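# Open the tagged valve by its stated number of turns

## Task

Every valve begins closed, and one of them has a tag on a chain. Turn that tagged valve open by exactly the number of whole turns written on the tag, and leave all other valves closed. The result must hold without the robot holding it, nothing the robot touches at the end may sink once released, and nothing may go off the table.

## Robot and tools

Robot: two FANUC CRX arms, left_arm and right_arm, each carrying a Robotiq 140 mm two-finger gripper and a wrist camera. The names are labels only, not image sides. Bases in the scene frame: left_arm at (+0.042, +0.340, 0) m, quat_wxyz (+0.999, 0, 0, +0.046); right_arm at (-0.016, -0.319, 0) m, quat_wxyz (+0.996, 0, 0, +0.084).

Scene frame: origin on the table surface midway between the arms, +z up, +x outward over the table, left_arm on the +y side. Result state lines give each gripper's end_effector_position (metres) and end_effector_quat_wxyz in this frame. That point sits between the pads when closed; the fingertips extend about 33 mm past it when closed and 9 mm when fully open. Fingers point along the gripper's +z and open and close along its y. Printed hand positions can be off, more so at long reach. Closing pushes the fingertips roughly 24 mm further from the arm, so keep that clearance above surfaces.

execute_actions takes "actions", a list holding at most one item, and an optional boolean "pictures".
- Empty list: nothing new is sent; returns the state plus camera images.
- Move: {"rows": [...], "steps": n}, n from 4 to 15 control steps of 1/30 s each (default 15). Up to 15 rows; one row per step, and the final row repeats to fill remaining steps.
- Wait: {"steps": n} with no rows, n up to 300; returns after n steps counted from the previous result.
Images come only with an empty list or "pictures": true. A refused call moves nothing.

Each row is a single flat list of 18 numbers, every one in [-1, 1], always covering both arms: first left_arm's 9 (six joint values, then gripper position, force_limit, speed), then right_arm's 9 in the same order.

Joint values are offsets, not poses. They are measured from that arm's joint angles in the most recent result listing Joint positions (before any such result exists in the scene, or for later calls inside one reply, from where the arm is when the action begins), never from the previous row. Scale: 1.0 equals 1.983 rad for waist and shoulder, 2.38 rad for elbow, 2.975 rad for forearm roll, wrist pitch and wrist roll. Joint order: waist, shoulder, elbow, forearm roll, wrist pitch, wrist roll. Ranges (rad): waist ±3.491, shoulder ±3.140, elbow -1.187 to 4.328, forearm roll ±3.316, wrist pitch ±3.140, wrist roll ±3.927. Asking more than 0.010 rad beyond a stated end gets the call refused; real ends may differ from stated ones by 0.010 rad either way, and requests past a real end are clipped there, sometimes reported as "joint sent to its limit" (possibly about an earlier action). Sending all-zero joint values is not a pause: it pulls the arm back to the reference angles.

Gripper numbers are absolute settings. position: +1 fully open (140 mm), about -0.8 pads touching, -1 closes until blocked. force_limit: roughly 14 N at -1, 60 N at 0, 107 N at +1 for parts up to 40 mm. speed: pad gap rate about 30 mm/s at -1, 140 at 0, 250 at +1. To keep a gripper unchanged, repeat its previous three numbers (a 0 is a real command). To squeeze harder while holding, raise force_limit and change position slightly, e.g. -1 to -0.98.

Motion limits: joint targets move at most 2.62 rad/s (waist, shoulder), 3.14 (elbow), 3.93 (wrist joints), taking 0.5 s to accelerate; each arm's joints are synchronised. Targets are capped at a lead of 0.805 rad (waist, shoulder), 0.966 (elbow), 1.21 (wrist joints) over measured angles, and scaled back if they would move the gripper more than 70 mm away from where it is. Each result is captured 4 steps before its action ends; those steps and the simulation keep running while you compose the next call, with arms still heading to the last target until they settle or a step is HELD.

Result lines: Joint positions and Joint velocities, one block per arm in joint order (rad, rad/s). object_status: 0 moving, 1 blocked while opening, 2 blocked while closing (a grip), 3 reached the target or pads met (thin items may still be held). position_measured is in counts, 3 fully open to 230 pads closed, not linear. "joint command not followed" means the clearance check altered or blocked joint targets; HELD marks steps where the row was not fully sent. MOTOR HOT warns of heating from sustained load; OVER-TEMPERATURE FAULT means brakes engaged until cooled.

Faults: contact torque reaching a joint's load limit (139 N m for waist, shoulder, elbow; 34.8 for the three wrist joints, held weight included) or an outside force of 150 N on the arm, tool or payload stops that arm for 10 s, drops the rest of the call and lets it yield.

zoom_image: "camera" (cam_high, cam_left_wrist or cam_right_wrist) and "region" [x0, y0, x1, y1] in pixels of that camera's last full 896x504 image, top-left origin, no larger than 504 by 504. read_manual returns licence texts only. finished_scene with "scene" set to the current scene number ends and grades it permanently.

Avoid: arms colliding or pushing each other, dropping or slamming things, shoving hard, knocking items off the table, and leaving the valve turned only because the gripper still holds it. Loose items may occasionally get nudged by outside disturbances. Read the tag's turn count from the cameras before turning.

Each tool is called after "Request:" by a JSON object that holds its "op" and its "data".

## Session

Request:
{"op": "execute_actions", "data": {"actions": []}}

Scene clock: 0.00 s of 5350.00 s.
left_arm: end_effector_position=(+0.2126, +0.4103, +0.2449) position_measured=3 object_status=3 end_effector_quat_wxyz=(+0.525, +0.710, -0.469, +0.015) | right_arm: end_effector_position=(+0.4768, -0.2356, +0.2708) position_measured=3 object_status=3 end_effector_quat_wxyz=(+0.001, +0.997, +0.083, -0.002)
Joint positions: left_arm=[ 0.97   0.182 -0.242 -0.054 -2.251 -0.666] | right_arm=[ 0.263  0.137  0.221  0.    -1.66   1.306]
Joint velocities: left_arm=[ 0.001 -0.     0.     0.001  0.     0.   ] | right_arm=[-0.     0.    -0.     0.001 -0.     0.   ]

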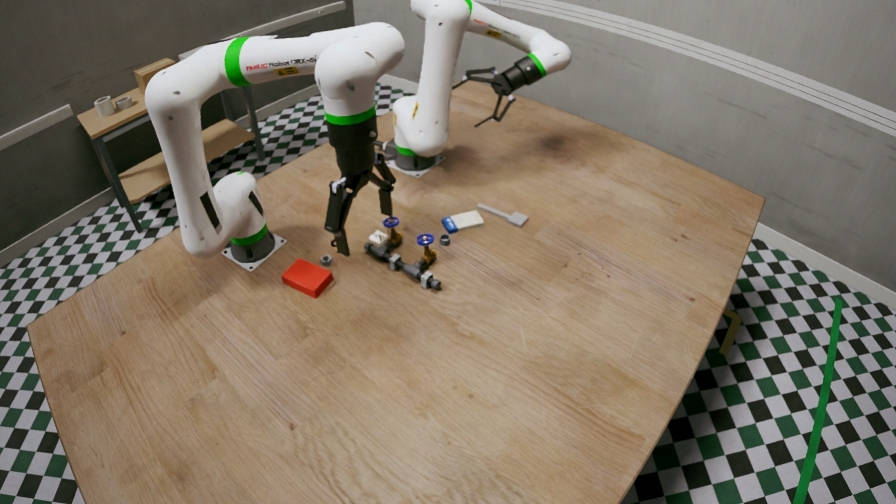

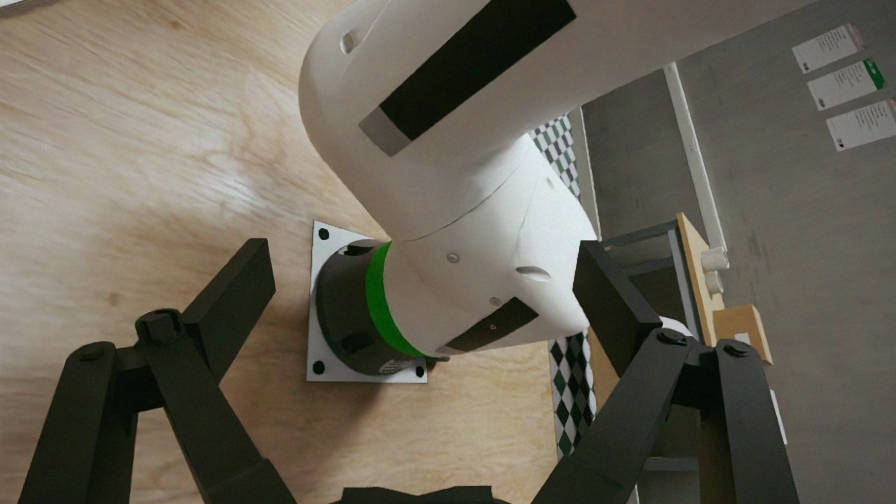

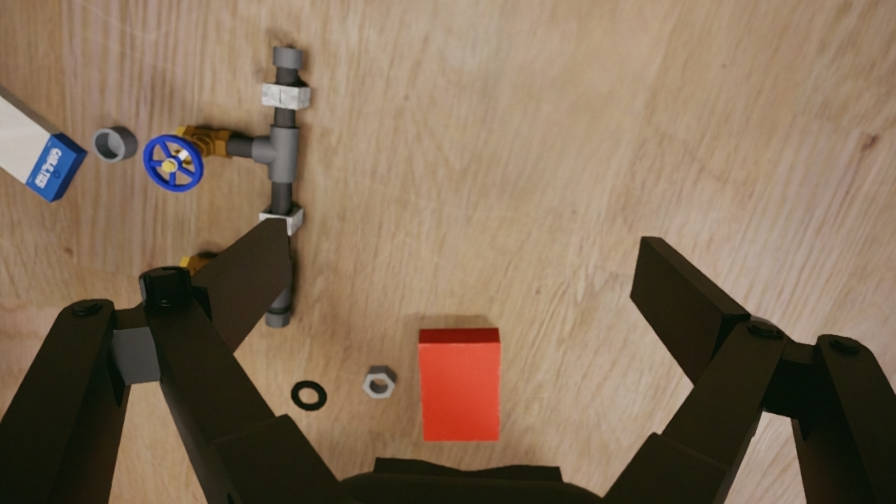

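Request:
{"op": "zoom_image", "data": {"camera": "cam_high", "region": [340, 190, 500, 310]}}

Request:
{"op": "zoom_image", "data": {"camera": "cam_right_wrist", "region": [100, 30, 340, 330]}}

Region (340, 190, 500, 310) of cam_high's 896x504 image, scaled by 3.150, with more detail than that image has; it fills the top 378 rows of this view, and the rest is white.

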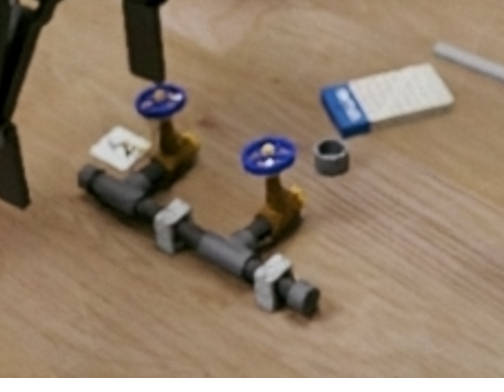

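Region (100, 30, 340, 330) of cam_right_wrist's 896x504 image, scaled by 1.680, with more detail than that image has; it fills the left 403 columns of this view, and the rest is white.

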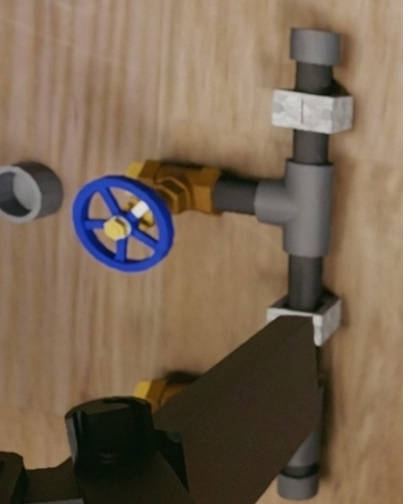

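Request:
{"op": "execute_actions", "data": {"actions": [{"rows":[[0,0,0,0,0,0,1,0,0,0.2965,-0.0743,-0.135,0,0.060,-0.197,1,0,0]],"steps":15}]}}

Request:
{"op": "execute_actions", "data": {"actions": [{"steps":15}], "pictures": true}}

Scene clock: 2.27 s of 5350.00 s.
left_arm: end_effector_position=(+0.2126, +0.4103, +0.2449) position_measured=3 object_status=3 end_effector_quat_wxyz=(+0.525, +0.710, -0.469, +0.015) | right_arm: end_effector_position=(+0.4330, -0.1463, +0.2465) position_measured=3 object_status=3 end_effector_quat_wxyz=(+0.001, +0.996, +0.084, -0.001)
Joint positions: left_arm=[ 0.97   0.182 -0.242 -0.054 -2.251 -0.666] | right_arm=[ 0.473  0.084  0.106  0.    -1.596  1.097]
Joint velocities: left_arm=[ 0.001 -0.001  0.     0.001 -0.    -0.   ] | right_arm=[ 0.84  -0.21  -0.457  0.     0.252 -0.83 ]
Steps of this call (steps 1 to 57: nothing new was sent; steps 58 to 68: the first 11 steps of this action). Readings (joint positions | what the end effector reports):
58: left_arm=[0.970 0.182 -0.242 -0.054 -2.251 -0.666] | right_arm=[0.263 0.137 0.221 0.000 -1.660 1.306] | left_arm position_measured=3 object_status=3 | right_arm position_measured=3 object_status=3
59: left_arm=[0.970 0.182 -0.242 -0.054 -2.251 -0.666] | right_arm=[0.265 0.136 0.220 0.000 -1.659 1.305] | left_arm position_measured=3 object_status=3 | right_arm position_measured=3 object_status=3
61: left_arm=[0.970 0.182 -0.242 -0.054 -2.251 -0.666] | right_arm=[0.286 0.131 0.208 0.000 -1.653 1.284] | left_arm position_measured=3 object_status=3 | right_arm position_measured=3 object_status=3
65: left_arm=[0.970 0.182 -0.242 -0.054 -2.251 -0.666] | right_arm=[0.388 0.105 0.152 0.000 -1.622 1.182] | left_arm position_measured=3 object_status=3 | right_arm position_measured=3 object_status=3
68: the state above

Scene clock: 2.77 s of 5350.00 s.
left_arm: end_effector_position=(+0.2126, +0.4103, +0.2449) position_measured=3 object_status=3 end_effector_quat_wxyz=(+0.525, +0.710, -0.469, +0.015) | right_arm: end_effector_position=(+0.3175, -0.0268, +0.2001) position_measured=3 object_status=3 end_effector_quat_wxyz=(+0.000, +0.996, +0.084, -0.000)
Joint positions: left_arm=[ 0.97   0.182 -0.242 -0.054 -2.251 -0.666] | right_arm=[ 0.849 -0.01  -0.099  0.    -1.482  0.722]
Joint velocities: left_arm=[ 0.002 -0.001  0.    -0.001  0.001  0.001] | right_arm=[ 0.112 -0.028 -0.06  -0.     0.032 -0.111]
Kept back: nothing.
Steps of this call (steps 1 to 4: the last 4 steps of your previous action; steps 5 to 15: the robot went on to your last target). Readings (joint positions | what the end effector reports):
1: left_arm=[0.970 0.182 -0.242 -0.054 -2.251 -0.666] | right_arm=[0.501 0.077 0.091 0.000 -1.587 1.069] | left_arm position_measured=3 object_status=3 | right_arm position_measured=3 object_status=3
2: left_arm=[0.970 0.182 -0.242 -0.054 -2.251 -0.666] | right_arm=[0.530 0.070 0.075 0.000 -1.579 1.041] | left_arm position_measured=3 object_status=3 | right_arm position_measured=3 object_status=3
4: left_arm=[0.970 0.182 -0.242 -0.054 -2.251 -0.666] | right_arm=[0.587 0.055 0.044 0.000 -1.561 0.983] | left_arm position_measured=3 object_status=3 | right_arm position_measured=3 object_status=3
8: left_arm=[0.970 0.182 -0.242 -0.054 -2.251 -0.666] | right_arm=[0.703 0.026 -0.020 0.000 -1.526 0.868] | left_arm position_measured=3 object_status=3 | right_arm position_measured=3 object_status=3
15: the state above
camera_calibration (this result's frames):
cam_left_wrist: T_world_to_cam=[[-0.655941, 0.0124523, 0.754709, -0.0627294], [-0.285783, 0.921331, -0.263585, -0.245744], [-0.698619, -0.388579, -0.60078, 0.650473], [0, 0, 0, 1]] pos_world=[0.343056, 0.479953, 0.373359]
cam_right_wrist: T_world_to_cam=[[0.20548, -0.977235, -0.0528132, -0.0712519], [-0.913298, -0.210868, 0.348457, 0.219261], [-0.351661, -0.0233668, -0.935836, 0.488118], [0, 0, 0, 1]] pos_world=[0.386543, -0.011989, 0.376633]

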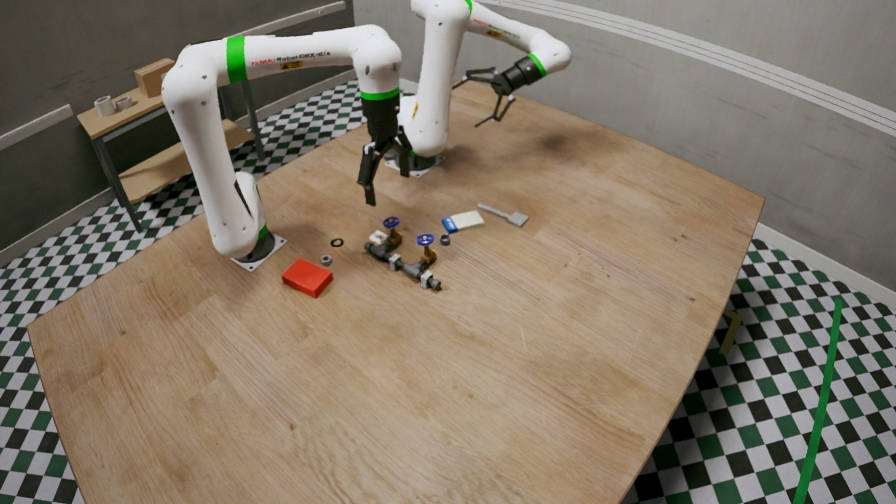

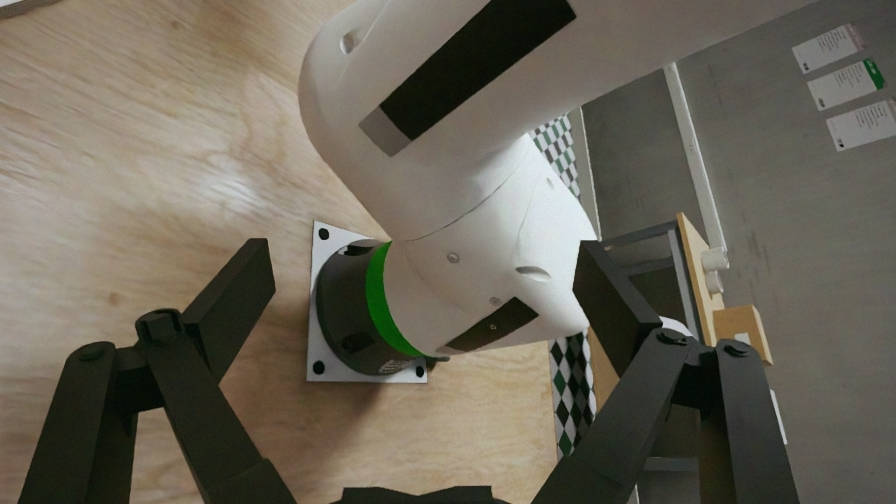

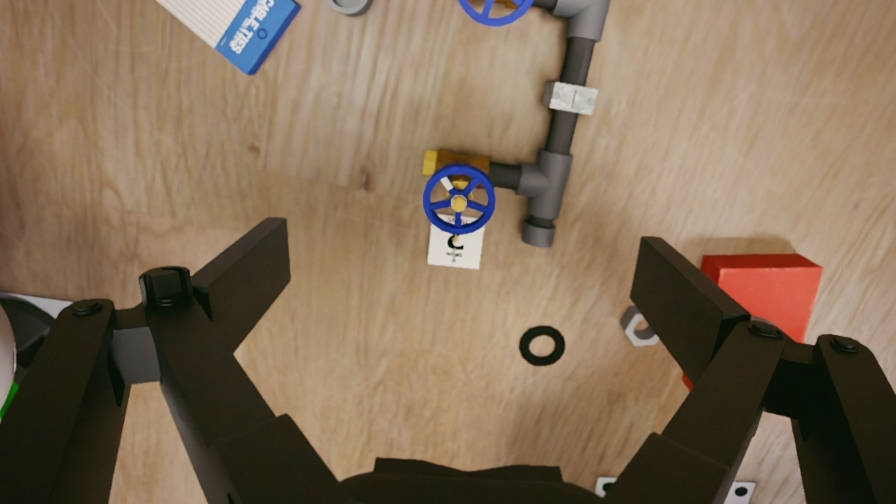

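Request:
{"op": "zoom_image", "data": {"camera": "cam_right_wrist", "region": [400, 140, 560, 290]}}

Region (400, 140, 560, 290) of cam_right_wrist's 896x504 image, scaled by 3.150, with more detail than that image has; it fills the top 472 rows of this view, and the rest is white.

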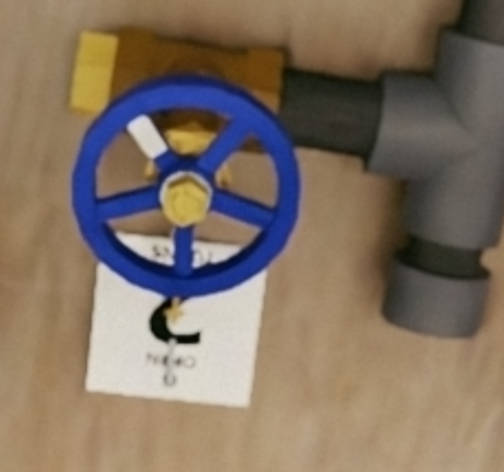

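Request:
{"op": "execute_actions", "data": {"actions": [{"rows":[[0,0,0,0,0,0,1,0,0,0,0,0,0,0,-1,1,0,0]],"steps":15}]}}

Request:
{"op": "execute_actions", "data": {"actions": [{"steps":25}], "pictures": true}}

Scene clock: 3.97 s of 5350.00 s.
left_arm: end_effector_position=(+0.2126, +0.4103, +0.2449) position_measured=3 object_status=3 end_effector_quat_wxyz=(+0.525, +0.710, -0.469, +0.015) | right_arm: end_effector_position=(+0.3170, -0.0265, +0.1999) position_measured=3 object_status=3 end_effector_quat_wxyz=(+0.000, +0.992, -0.124, -0.000)
Joint positions: left_arm=[ 0.97   0.182 -0.242 -0.054 -2.251 -0.666] | right_arm=[ 0.85  -0.011 -0.101  0.    -1.481  0.303]
Joint velocities: left_arm=[ 0.    -0.    -0.    -0.    -0.     0.002] | right_arm=[-0.004 -0.    -0.    -0.002 -0.001 -2.505]
Steps of this call (steps 1 to 15: the robot went on to your last target; steps 16 to 25: nothing new was sent; steps 26 to 36: the first 11 steps of this action). Readings (joint positions | what the end effector reports):
26: left_arm=[0.970 0.182 -0.242 -0.054 -2.251 -0.666] | right_arm=[0.851 -0.011 -0.101 0.000 -1.481 0.720] | left_arm position_measured=3 object_status=3 | right_arm position_measured=3 object_status=3
27: left_arm=[0.970 0.182 -0.242 -0.054 -2.251 -0.666] | right_arm=[0.851 -0.011 -0.101 0.000 -1.481 0.717] | left_arm position_measured=3 object_status=3 | right_arm position_measured=3 object_status=3
29: left_arm=[0.970 0.182 -0.242 -0.054 -2.251 -0.666] | right_arm=[0.851 -0.011 -0.101 0.000 -1.481 0.686] | left_arm position_measured=3 object_status=3 | right_arm position_measured=3 object_status=3
33: left_arm=[0.970 0.182 -0.242 -0.054 -2.251 -0.666] | right_arm=[0.851 -0.011 -0.101 0.000 -1.481 0.519] | left_arm position_measured=3 object_status=3 | right_arm position_measured=3 object_status=3
36: the state above

Scene clock: 4.80 s of 5350.00 s.
left_arm: end_effector_position=(+0.2126, +0.4103, +0.2449) position_measured=3 object_status=3 end_effector_quat_wxyz=(+0.525, +0.710, -0.469, +0.015) | right_arm: end_effector_position=(+0.3175, -0.0268, +0.2001) position_measured=3 object_status=3 end_effector_quat_wxyz=(-0.000, -0.193, +0.981, -0.000)
Joint positions: left_arm=[ 0.97   0.182 -0.242 -0.054 -2.251 -0.666] | right_arm=[ 0.849 -0.01  -0.099  0.    -1.482 -2.199]
Joint velocities: left_arm=[ 0.     0.     0.    -0.001 -0.    -0.001] | right_arm=[ 0.    -0.    -0.     0.001 -0.001 -0.893]
Kept back: nothing.
Steps of this call (steps 1 to 4: the last 4 steps of your previous action; steps 5 to 25: the robot went on to your last target). Readings (joint positions | what the end effector reports):
1: left_arm=[0.970 0.182 -0.242 -0.054 -2.251 -0.666] | right_arm=[0.850 -0.011 -0.100 0.000 -1.481 0.213] | left_arm position_measured=3 object_status=3 | right_arm position_measured=3 object_status=3
2: left_arm=[0.970 0.182 -0.242 -0.054 -2.251 -0.666] | right_arm=[0.850 -0.011 -0.100 0.000 -1.481 0.115] | left_arm position_measured=3 object_status=3 | right_arm position_measured=3 object_status=3
4: left_arm=[0.970 0.182 -0.242 -0.054 -2.251 -0.666] | right_arm=[0.850 -0.010 -0.100 0.000 -1.482 -0.108] | left_arm position_measured=3 object_status=3 | right_arm position_measured=3 object_status=3
8: left_arm=[0.970 0.182 -0.242 -0.054 -2.251 -0.666] | right_arm=[0.849 -0.010 -0.100 0.000 -1.482 -0.603] | left_arm position_measured=3 object_status=3 | right_arm position_measured=3 object_status=3
25: the state above
camera_calibration (this result's frames):
cam_left_wrist: T_world_to_cam=[[-0.655941, 0.0124522, 0.754709, -0.0627294], [-0.285784, 0.921331, -0.263585, -0.245744], [-0.698619, -0.38858, -0.60078, 0.650473], [0, 0, 0, 1]] pos_world=[0.343056, 0.479953, 0.373359]
cam_right_wrist: T_world_to_cam=[[-0.414102, 0.908675, -0.0531955, 0.176064], [0.845162, 0.405542, 0.34819, -0.322434], [0.337965, 0.0992275, -0.935913, 0.27248], [0, 0, 0, 1]] pos_world=[0.253329, -0.0562618, 0.376652]

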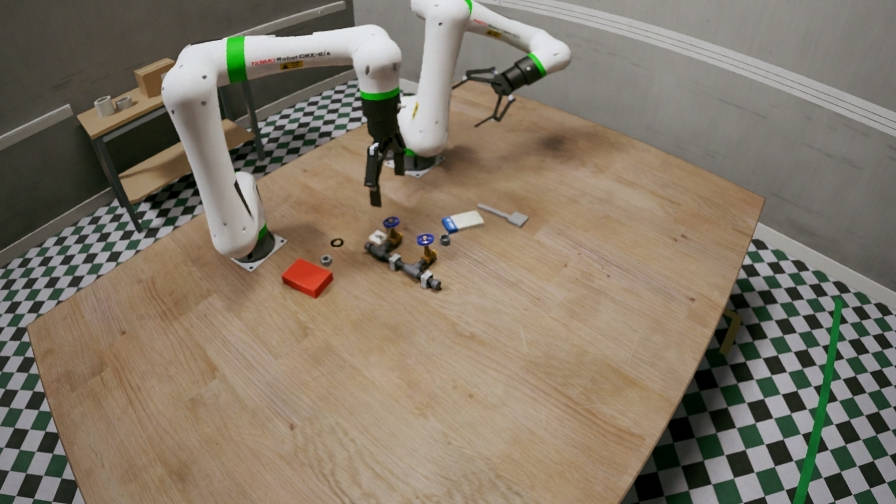

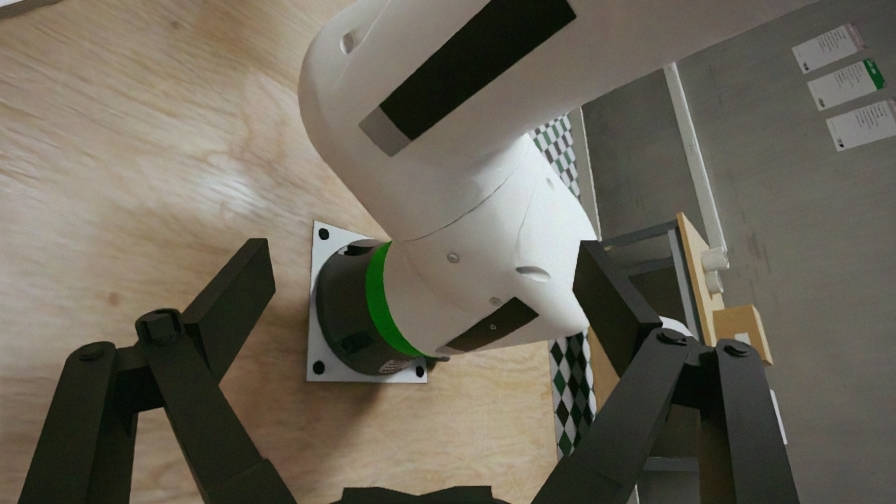

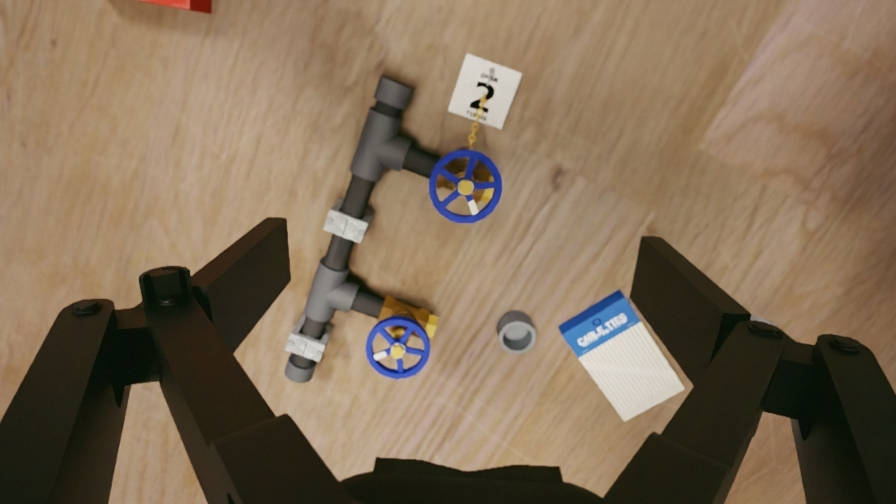

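Request:
{"op": "execute_actions", "data": {"actions": [{"rows":[[0,0,0,0,0,0,1,0,0,0.0045,0.0101,-0.0613,0,0.0558,-0.0676,0.3,0,0.5]],"steps":15}]}}

Request:
{"op": "execute_actions", "data": {"actions": [{"steps":6}], "pictures": true}}

Scene clock: 6.10 s of 5350.00 s.
left_arm: end_effector_position=(+0.2126, +0.4103, +0.2449) position_measured=3 object_status=3 end_effector_quat_wxyz=(+0.525, +0.710, -0.469, +0.015) | right_arm: end_effector_position=(+0.3128, -0.0272, +0.1301) position_measured=91 object_status=0 end_effector_quat_wxyz=(-0.000, -0.098, +0.995, -0.000)
Joint positions: left_arm=[ 0.97   0.182 -0.242 -0.054 -2.251 -0.666] | right_arm=[ 0.858  0.01  -0.245  0.    -1.316 -2.4  ]
Joint velocities: left_arm=[-0.    -0.001 -0.     0.001  0.001  0.001] | right_arm=[ 0.001  0.    -0.     0.     0.015 -0.01 ]
Steps of this call (steps 1 to 28: the robot went on to your last target; steps 29 to 39: the first 11 steps of this action). Readings (joint positions | what the end effector reports):
29: left_arm=[0.970 0.182 -0.242 -0.054 -2.251 -0.666] | right_arm=[0.849 -0.010 -0.099 0.000 -1.482 -2.253] | left_arm position_measured=3 object_status=3 | right_arm position_measured=3 object_status=0
30: left_arm=[0.970 0.182 -0.242 -0.054 -2.251 -0.666] | right_arm=[0.849 -0.010 -0.101 0.000 -1.479 -2.255] | left_arm position_measured=3 object_status=3 | right_arm position_measured=6 object_status=0
32: left_arm=[0.970 0.182 -0.242 -0.054 -2.251 -0.666] | right_arm=[0.851 -0.006 -0.127 0.000 -1.450 -2.281] | left_arm position_measured=3 object_status=3 | right_arm position_measured=27 object_status=0
36: left_arm=[0.970 0.182 -0.242 -0.054 -2.251 -0.666] | right_arm=[0.857 0.007 -0.225 0.000 -1.339 -2.379] | left_arm position_measured=3 object_status=3 | right_arm position_measured=69 object_status=0
39: the state above

Scene clock: 6.30 s of 5350.00 s.
left_arm: end_effector_position=(+0.2126, +0.4103, +0.2449) position_measured=3 object_status=3 end_effector_quat_wxyz=(+0.525, +0.710, -0.469, +0.015) | right_arm: end_effector_position=(+0.3128, -0.0272, +0.1300) position_measured=91 object_status=3 end_effector_quat_wxyz=(+0.000, -0.098, +0.995, -0.000)
Joint positions: left_arm=[ 0.97   0.182 -0.242 -0.054 -2.251 -0.666] | right_arm=[ 0.858  0.01  -0.245  0.    -1.316 -2.4  ]
Joint velocities: left_arm=[-0.    -0.001 -0.     0.    -0.     0.001] | right_arm=[-0.001  0.001 -0.001 -0.     0.001 -0.   ]
Kept back: nothing.
Steps of this call (steps 1 to 4: the last 4 steps of your previous action; steps 5 to 6: the robot went on to your last target). Readings (joint positions | what the end effector reports):
1: left_arm=[0.970 0.182 -0.242 -0.054 -2.251 -0.666] | right_arm=[0.858 0.010 -0.245 0.000 -1.316 -2.400] | left_arm position_measured=3 object_status=3 | right_arm position_measured=91 object_status=0
2: left_arm=[0.970 0.182 -0.242 -0.054 -2.251 -0.666] | right_arm=[0.858 0.010 -0.245 0.000 -1.316 -2.400] | left_arm position_measured=3 object_status=3 | right_arm position_measured=91 object_status=0
4: left_arm=[0.970 0.182 -0.242 -0.054 -2.251 -0.666] | right_arm=[0.858 0.010 -0.245 0.000 -1.316 -2.400] | left_arm position_measured=3 object_status=3 | right_arm position_measured=91 object_status=0
6: the state above
camera_calibration (this result's frames):
cam_left_wrist: T_world_to_cam=[[-0.655941, 0.0124523, 0.754709, -0.0627295], [-0.285783, 0.921331, -0.263585, -0.245744], [-0.698619, -0.388579, -0.60078, 0.650473], [0, 0, 0, 1]] pos_world=[0.343056, 0.479953, 0.373359]
cam_right_wrist: T_world_to_cam=[[-0.232921, 0.971044, -0.0531112, 0.115786], [0.907017, 0.236614, 0.34833, -0.31785], [0.350811, 0.0329605, -0.935866, 0.202592], [0, 0, 0, 1]] pos_world=[0.244193, -0.0439033, 0.306465]

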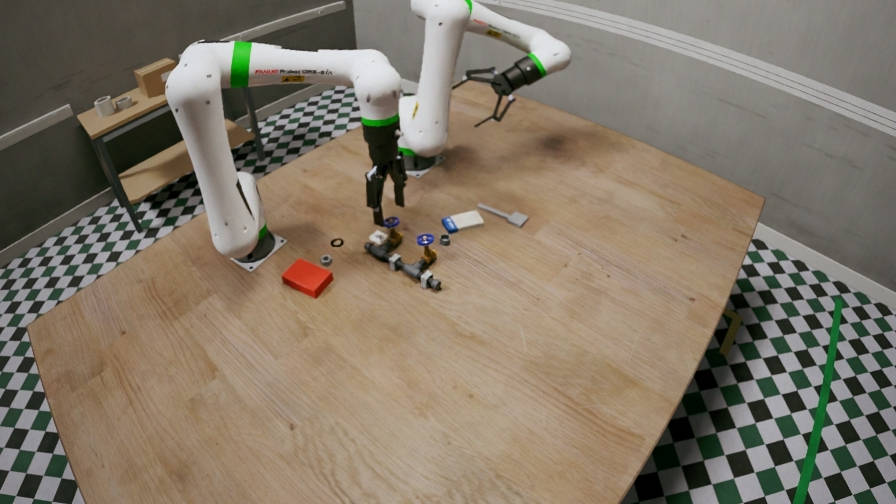

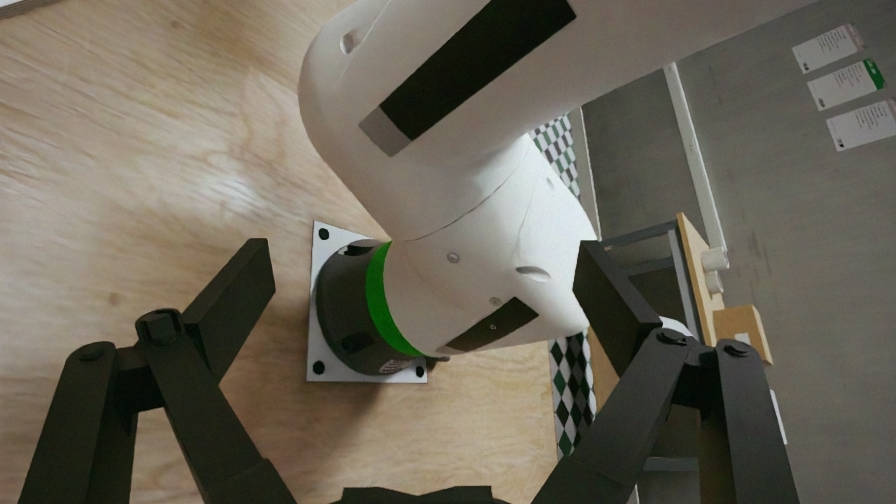

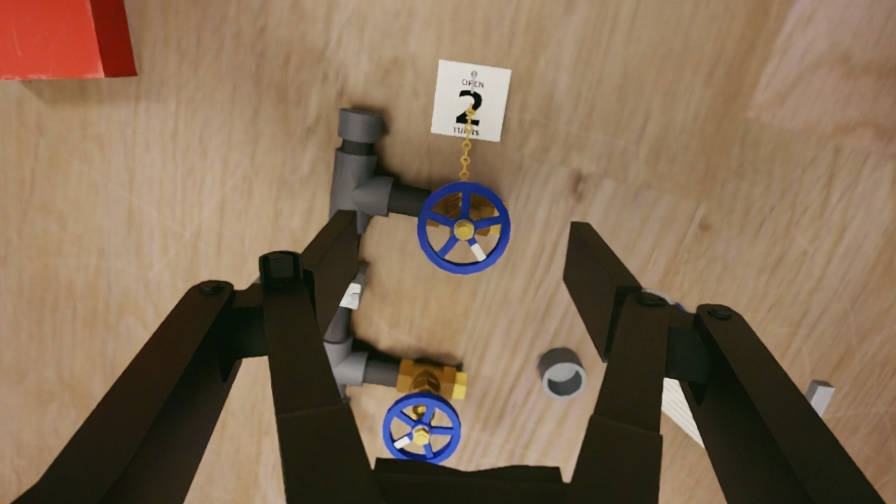

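Request:
{"op": "execute_actions", "data": {"actions": [{"rows":[[0,0,0,0,0,0,1,0,0,0.0007,0.0099,-0.0171,0,0.0203,0,0.3,0.3,1],[0,0,0,0,0,0,1,0,0,0.0007,0.0099,-0.0171,0,0.0203,0,0.3,0.3,1],[0,0,0,0,0,0,1,0,0,0.0007,0.0099,-0.0171,0,0.0203,0,0.3,0.3,1],[0,0,0,0,0,0,1,0,0,0.0007,0.0099,-0.0171,0,0.0203,0,0.3,0.3,1],[0,0,0,0,0,0,1,0,0,0.0007,0.0099,-0.0171,0,0.0203,0,0.3,0.3,1],[0,0,0,0,0,0,1,0,0,0.0007,0.0099,-0.0171,0,0.0203,0,0.3,0.3,1],[0,0,0,0,0,0,1,0,0,0.0007,0.0099,-0.0171,0,0.0203,0,0.3,0.3,1],[0,0,0,0,0,0,1,0,0,0.0007,0.0099,-0.0171,0,0.0203,0,0.3,0.3,1],[0,0,0,0,0,0,1,0,0,0.0007,0.0099,-0.0171,0,0.0203,0,0.3,0.3,1],[0,0,0,0,0,0,1,0,0,0.0007,0.0099,-0.0171,0,0.0203,0,-1,0.3,0.5]],"steps":15}]}}

Request:
{"op": "execute_actions", "data": {"actions": [{"steps":8}], "pictures": true}}

Scene clock: 7.43 s of 5350.00 s.
left_arm: end_effector_position=(+0.2126, +0.4103, +0.2449) position_measured=3 object_status=3 end_effector_quat_wxyz=(+0.525, +0.710, -0.469, +0.015) | right_arm: end_effector_position=(+0.3128, -0.0261, +0.1049) position_measured=94 object_status=0 end_effector_quat_wxyz=(+0.000, -0.099, +0.995, -0.000)
Joint positions: left_arm=[ 0.97   0.182 -0.242 -0.054 -2.251 -0.666] | right_arm=[ 0.859  0.029 -0.286  0.    -1.255 -2.4  ]
Joint velocities: left_arm=[-0.     0.     0.     0.001 -0.    -0.001] | right_arm=[ 0.    -0.    -0.001 -0.001  0.001  0.   ]
Steps of this call (steps 1 to 15: the robot went on to your last target; steps 16 to 23: nothing new was sent; steps 24 to 34: the first 11 steps of this action). Readings (joint positions | what the end effector reports):
24: left_arm=[0.970 0.182 -0.242 -0.054 -2.251 -0.666] | right_arm=[0.858 0.010 -0.245 0.000 -1.316 -2.400] | left_arm position_measured=3 object_status=3 | right_arm position_measured=91 object_status=3
25: left_arm=[0.970 0.182 -0.242 -0.054 -2.251 -0.666] | right_arm=[0.858 0.011 -0.248 0.000 -1.312 -2.400] | left_arm position_measured=3 object_status=3 | right_arm position_measured=91 object_status=3
27: left_arm=[0.970 0.182 -0.242 -0.054 -2.251 -0.666] | right_arm=[0.859 0.021 -0.268 0.000 -1.282 -2.400] | left_arm position_measured=3 object_status=3 | right_arm position_measured=91 object_status=3
31: left_arm=[0.970 0.182 -0.242 -0.054 -2.251 -0.666] | right_arm=[0.859 0.029 -0.286 0.000 -1.256 -2.400] | left_arm position_measured=3 object_status=3 | right_arm position_measured=91 object_status=3
34: the state above

Scene clock: 7.70 s of 5350.00 s.
left_arm: end_effector_position=(+0.2126, +0.4103, +0.2449) position_measured=3 object_status=3 end_effector_quat_wxyz=(+0.525, +0.710, -0.469, +0.015) | right_arm: end_effector_position=(+0.3128, -0.0261, +0.1050) position_measured=171 object_status=0 end_effector_quat_wxyz=(+0.000, -0.099, +0.995, +0.000)
Joint positions: left_arm=[ 0.97   0.182 -0.242 -0.054 -2.251 -0.666] | right_arm=[ 0.859  0.029 -0.286  0.    -1.255 -2.4  ]
Joint velocities: left_arm=[ 0.001 -0.     0.    -0.001 -0.    -0.   ] | right_arm=[ 0.    -0.     0.001  0.001 -0.    -0.   ]
Kept back: nothing.
Steps of this call (steps 1 to 4: the last 4 steps of your previous action; steps 5 to 8: the robot went on to your last target). Readings (joint positions | what the end effector reports):
1: left_arm=[0.970 0.182 -0.242 -0.054 -2.251 -0.666] | right_arm=[0.859 0.029 -0.286 0.000 -1.255 -2.400] | left_arm position_measured=3 object_status=3 | right_arm position_measured=104 object_status=0
2: left_arm=[0.970 0.182 -0.242 -0.054 -2.251 -0.666] | right_arm=[0.859 0.029 -0.286 0.000 -1.255 -2.400] | left_arm position_measured=3 object_status=3 | right_arm position_measured=115 object_status=0
4: left_arm=[0.970 0.182 -0.242 -0.054 -2.251 -0.666] | right_arm=[0.859 0.029 -0.286 0.000 -1.255 -2.400] | left_arm position_measured=3 object_status=3 | right_arm position_measured=136 object_status=0
8: the state above
camera_calibration (this result's frames):
cam_left_wrist: T_world_to_cam=[[-0.655941, 0.0124523, 0.754709, -0.0627294], [-0.285784, 0.921331, -0.263585, -0.245744], [-0.698619, -0.38858, -0.60078, 0.650473], [0, 0, 0, 1]] pos_world=[0.343056, 0.479953, 0.373359]
cam_right_wrist: T_world_to_cam=[[-0.234273, 0.970726, -0.0529773, 0.113762], [0.906652, 0.237827, 0.348456, -0.309275], [0.350854, 0.0336019, -0.935827, 0.179163], [0, 0, 0, 1]] pos_world=[0.244196, -0.042898, 0.281461]

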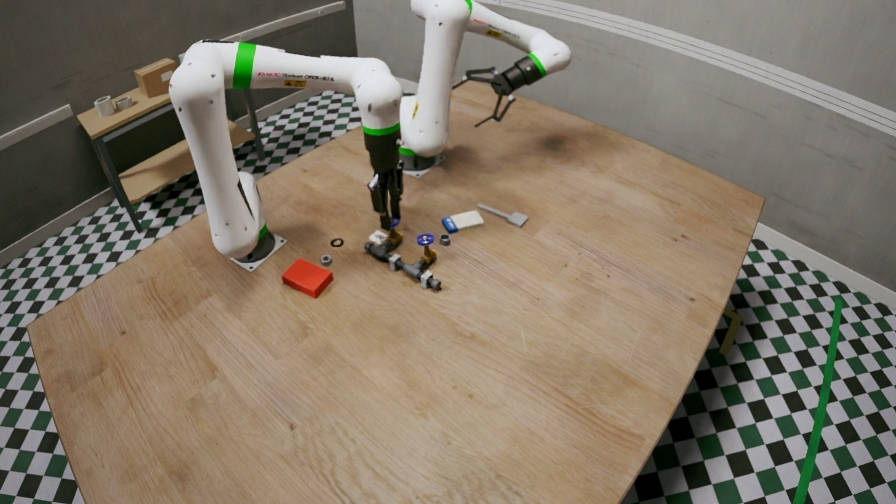

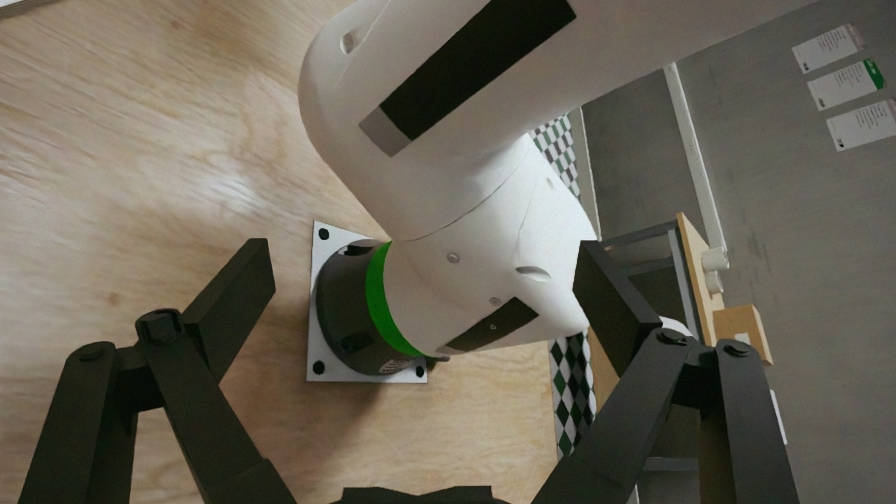

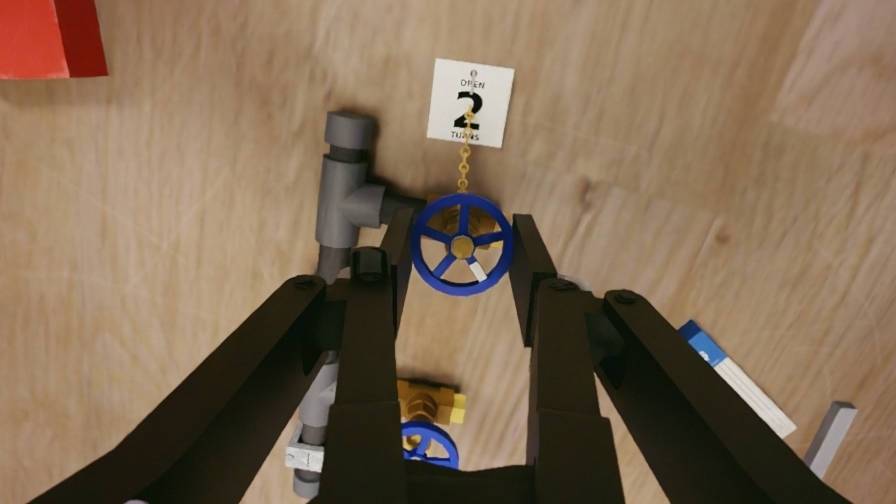

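Request:
{"op": "execute_actions", "data": {"actions": [{"rows":[[0,0,0,0,0,0,1,0,0,0,0,0,0,0,0.5,-1,0.3,0.5]],"steps":15}]}}

Request:
{"op": "execute_actions", "data": {"actions": [{"steps":6}], "pictures": true}}

Scene clock: 8.20 s of 5350.00 s.
left_arm: end_effector_position=(+0.2126, +0.4103, +0.2449) position_measured=3 object_status=3 end_effector_quat_wxyz=(+0.525, +0.710, -0.469, +0.015) | right_arm: end_effector_position=(+0.3128, -0.0261, +0.1049) position_measured=171 object_status=2 end_effector_quat_wxyz=(+0.000, -0.303, +0.953, -0.000)
Joint positions: left_arm=[ 0.97   0.182 -0.242 -0.054 -2.251 -0.666] | right_arm=[ 0.859  0.029 -0.286  0.    -1.255 -1.982]
Joint velocities: left_arm=[ 0.002  0.001 -0.     0.002  0.    -0.001] | right_arm=[ 0.    -0.    -0.    -0.     0.001  2.507]
Steps of this call (steps 1 to 4: the robot went on to your last target; steps 5 to 15: the first 11 steps of this action). Readings (joint positions | what the end effector reports):
5: left_arm=[0.970 0.182 -0.242 -0.054 -2.251 -0.666] | right_arm=[0.859 0.029 -0.286 0.000 -1.255 -2.400] | left_arm position_measured=3 object_status=3 | right_arm position_measured=171 object_status=2
6: left_arm=[0.970 0.182 -0.242 -0.054 -2.251 -0.666] | right_arm=[0.859 0.029 -0.286 0.000 -1.255 -2.398] | left_arm position_measured=3 object_status=3 | right_arm position_measured=171 object_status=2
8: left_arm=[0.970 0.182 -0.242 -0.054 -2.251 -0.666] | right_arm=[0.859 0.029 -0.286 0.000 -1.255 -2.366] | left_arm position_measured=3 object_status=3 | right_arm position_measured=171 object_status=2
12: left_arm=[0.970 0.182 -0.242 -0.054 -2.251 -0.666] | right_arm=[0.859 0.029 -0.286 0.000 -1.255 -2.199] | left_arm position_measured=3 object_status=3 | right_arm position_measured=171 object_status=2
15: the state above

Scene clock: 8.40 s of 5350.00 s.
left_arm: end_effector_position=(+0.2126, +0.4103, +0.2449) position_measured=3 object_status=3 end_effector_quat_wxyz=(+0.525, +0.710, -0.469, +0.015) | right_arm: end_effector_position=(+0.3128, -0.0261, +0.1049) position_measured=171 object_status=2 end_effector_quat_wxyz=(+0.000, -0.572, +0.820, -0.000)
Joint positions: left_arm=[ 0.97   0.182 -0.242 -0.054 -2.251 -0.666] | right_arm=[ 0.859  0.029 -0.286  0.    -1.255 -1.38 ]
Joint velocities: left_arm=[-0.001  0.002 -0.     0.001 -0.    -0.001] | right_arm=[-0.001 -0.    -0.     0.001  0.002  2.652]
Kept back: nothing.
Steps of this call (steps 1 to 4: the last 4 steps of your previous action; steps 5 to 6: the robot went on to your last target). Readings (joint positions | what the end effector reports):
1: left_arm=[0.970 0.182 -0.242 -0.054 -2.251 -0.666] | right_arm=[0.859 0.029 -0.286 0.000 -1.255 -1.893] | left_arm position_measured=3 object_status=3 | right_arm position_measured=171 object_status=2
2: left_arm=[0.970 0.182 -0.242 -0.054 -2.251 -0.666] | right_arm=[0.859 0.029 -0.286 0.000 -1.255 -1.794] | left_arm position_measured=3 object_status=3 | right_arm position_measured=171 object_status=2
4: left_arm=[0.970 0.182 -0.242 -0.054 -2.251 -0.666] | right_arm=[0.859 0.029 -0.286 0.000 -1.255 -1.577] | left_arm position_measured=3 object_status=3 | right_arm position_measured=171 object_status=2
6: the state above
camera_calibration (this result's frames):
cam_left_wrist: T_world_to_cam=[[-0.655941, 0.0124522, 0.754709, -0.0627294], [-0.285783, 0.921331, -0.263585, -0.245744], [-0.698619, -0.388579, -0.60078, 0.650473], [0, 0, 0, 1]] pos_world=[0.343056, 0.479953, 0.373359]
cam_right_wrist: T_world_to_cam=[[-0.949921, 0.30795, -0.0530773, 0.320341], [0.2714, 0.897216, 0.348346, -0.0933427], [0.154895, 0.316496, -0.935862, 0.247773], [0, 0, 0, 1]] pos_world=[0.291253, -0.0933198, 0.2814]

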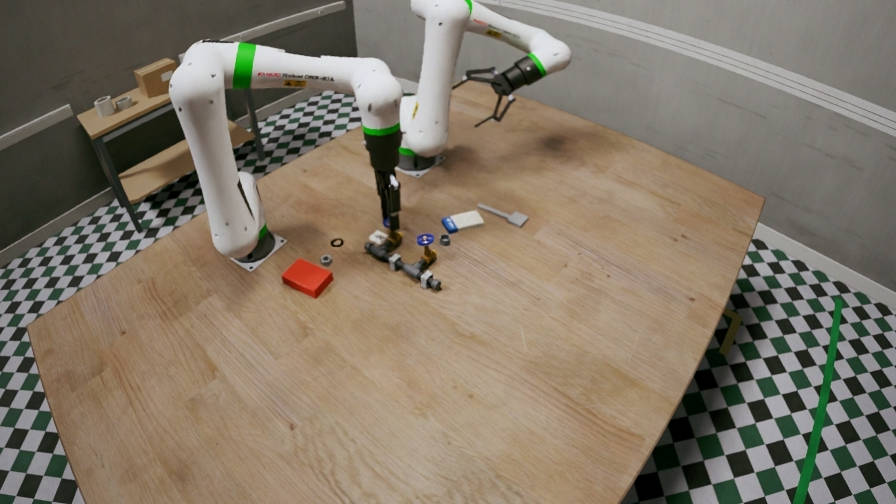

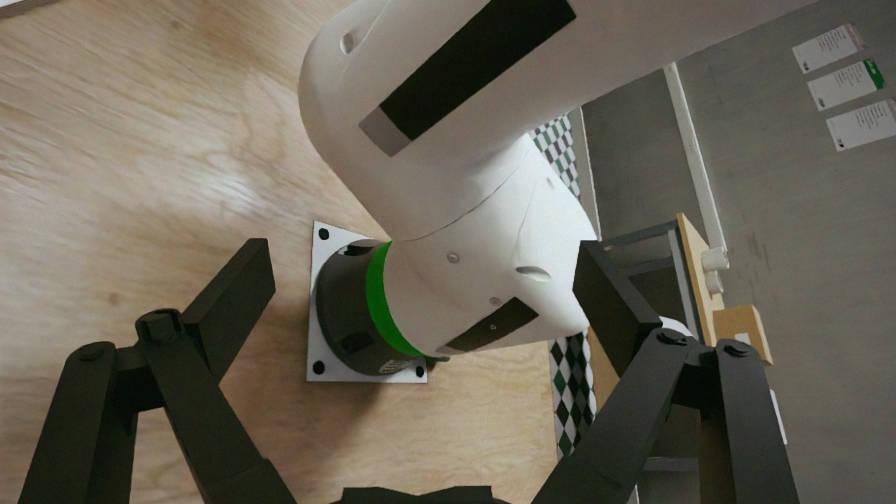

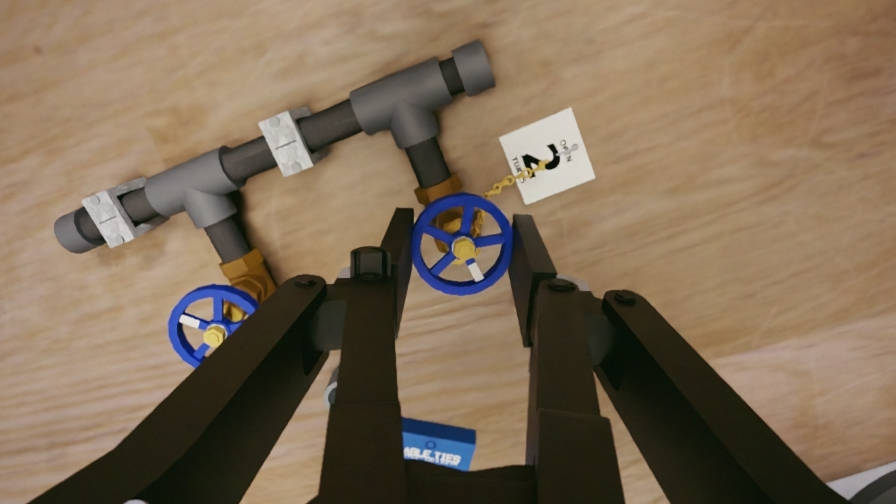

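Request:
{"op": "execute_actions", "data": {"actions": [{"rows":[[0,0,0,0,0,0,1,0,0,0,0,0,0,0,1,-1,0.3,0.5]],"steps":15}]}}

Request:
{"op": "execute_actions", "data": {"actions": [{"steps":20}], "pictures": true}}

Scene clock: 8.90 s of 5350.00 s.
left_arm: end_effector_position=(+0.2126, +0.4103, +0.2449) position_measured=3 object_status=3 end_effector_quat_wxyz=(+0.525, +0.710, -0.469, +0.015) | right_arm: end_effector_position=(+0.3128, -0.0261, +0.1050) position_measured=171 object_status=2 end_effector_quat_wxyz=(+0.000, +0.936, -0.351, +0.000)
Joint positions: left_arm=[ 0.97   0.182 -0.242 -0.054 -2.251 -0.666] | right_arm=[ 0.859  0.029 -0.286  0.    -1.255 -0.175]
Joint velocities: left_arm=[-0.001  0.002  0.    -0.001 -0.    -0.001] | right_arm=[-0.    -0.     0.     0.     0.001  3.681]
Steps of this call (steps 1 to 4: the robot went on to your last target; steps 5 to 15: the first 11 steps of this action). Readings (joint positions | what the end effector reports):
5: left_arm=[0.970 0.182 -0.242 -0.054 -2.251 -0.666] | right_arm=[0.859 0.029 -0.286 0.000 -1.255 -1.038] | left_arm position_measured=3 object_status=3 | right_arm position_measured=171 object_status=2
6: left_arm=[0.970 0.182 -0.242 -0.054 -2.251 -0.666] | right_arm=[0.859 0.029 -0.286 0.000 -1.255 -0.989] | left_arm position_measured=3 object_status=3 | right_arm position_measured=171 object_status=2
8: left_arm=[0.970 0.182 -0.242 -0.054 -2.251 -0.666] | right_arm=[0.859 0.029 -0.286 0.000 -1.255 -0.868] | left_arm position_measured=3 object_status=3 | right_arm position_measured=171 object_status=2
12: left_arm=[0.970 0.182 -0.242 -0.054 -2.251 -0.666] | right_arm=[0.859 0.029 -0.286 0.000 -1.255 -0.523] | left_arm position_measured=3 object_status=3 | right_arm position_measured=171 object_status=2
15: the state above

Scene clock: 9.57 s of 5350.00 s.
left_arm: end_effector_position=(+0.2126, +0.4103, +0.2449) position_measured=3 object_status=3 end_effector_quat_wxyz=(+0.525, +0.710, -0.469, +0.015) | right_arm: end_effector_position=(+0.3128, -0.0261, +0.1049) position_measured=171 object_status=2 end_effector_quat_wxyz=(+0.000, +0.867, +0.498, +0.000)
Joint positions: left_arm=[ 0.97   0.182 -0.242 -0.054 -2.251 -0.666] | right_arm=[ 0.859  0.029 -0.286  0.    -1.255  1.585]
Joint velocities: left_arm=[-0.001 -0.001 -0.    -0.001  0.001 -0.001] | right_arm=[ 0.     0.    -0.001  0.001 -0.     0.371]
Kept back: nothing.
Steps of this call (steps 1 to 4: the last 4 steps of your previous action; steps 5 to 20: the robot went on to your last target). Readings (joint positions | what the end effector reports):
1: left_arm=[0.970 0.182 -0.242 -0.054 -2.251 -0.666] | right_arm=[0.859 0.029 -0.286 0.000 -1.255 -0.051] | left_arm position_measured=3 object_status=3 | right_arm position_measured=171 object_status=2
2: left_arm=[0.970 0.182 -0.242 -0.054 -2.251 -0.666] | right_arm=[0.859 0.029 -0.286 0.000 -1.255 0.073] | left_arm position_measured=3 object_status=3 | right_arm position_measured=171 object_status=2
4: left_arm=[0.970 0.182 -0.242 -0.054 -2.251 -0.666] | right_arm=[0.859 0.029 -0.286 0.000 -1.255 0.319] | left_arm position_measured=3 object_status=3 | right_arm position_measured=171 object_status=2
8: left_arm=[0.970 0.182 -0.242 -0.054 -2.251 -0.666] | right_arm=[0.859 0.029 -0.286 0.000 -1.255 0.808] | left_arm position_measured=3 object_status=3 | right_arm position_measured=171 object_status=2
20: the state above
camera_calibration (this result's frames):
cam_left_wrist: T_world_to_cam=[[-0.655941, 0.0124522, 0.754709, -0.0627295], [-0.285783, 0.921331, -0.263585, -0.245744], [-0.698619, -0.388579, -0.60078, 0.650473], [0, 0, 0, 1]] pos_world=[0.343056, 0.479953, 0.373359]
cam_right_wrist: T_world_to_cam=[[0.88097, -0.470198, -0.0529649, -0.272678], [-0.424981, -0.835491, 0.348347, 0.0793121], [-0.208044, -0.284374, -0.935868, 0.345616], [0, 0, 0, 1]] pos_world=[0.345831, 0.0363364, 0.281381]

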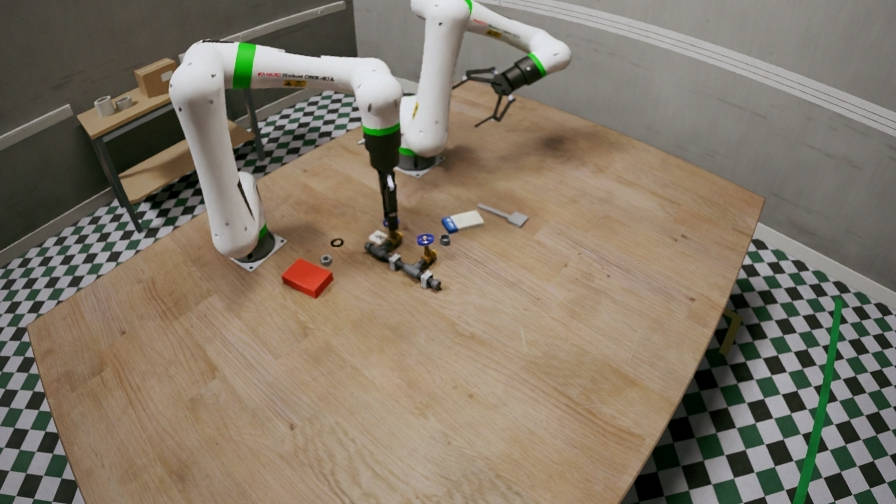

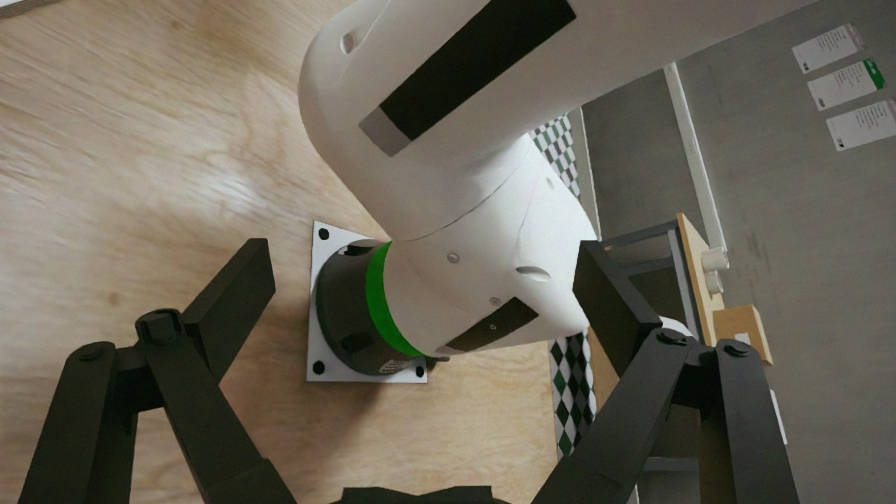

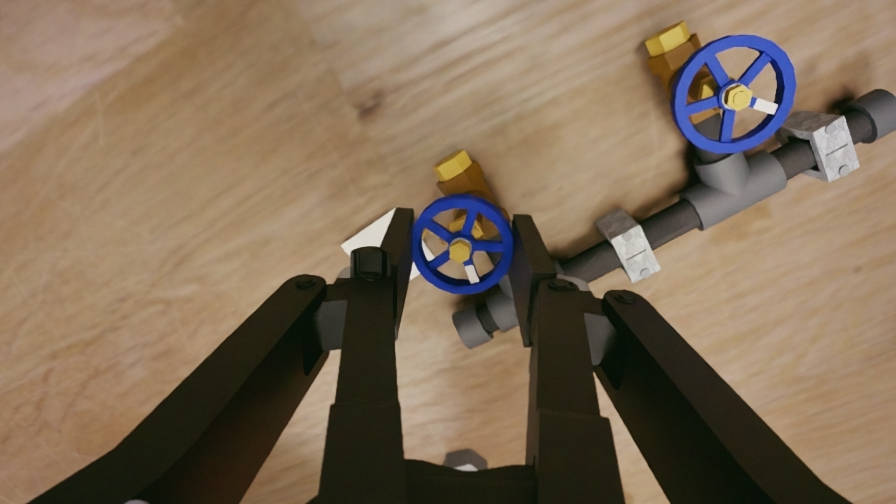

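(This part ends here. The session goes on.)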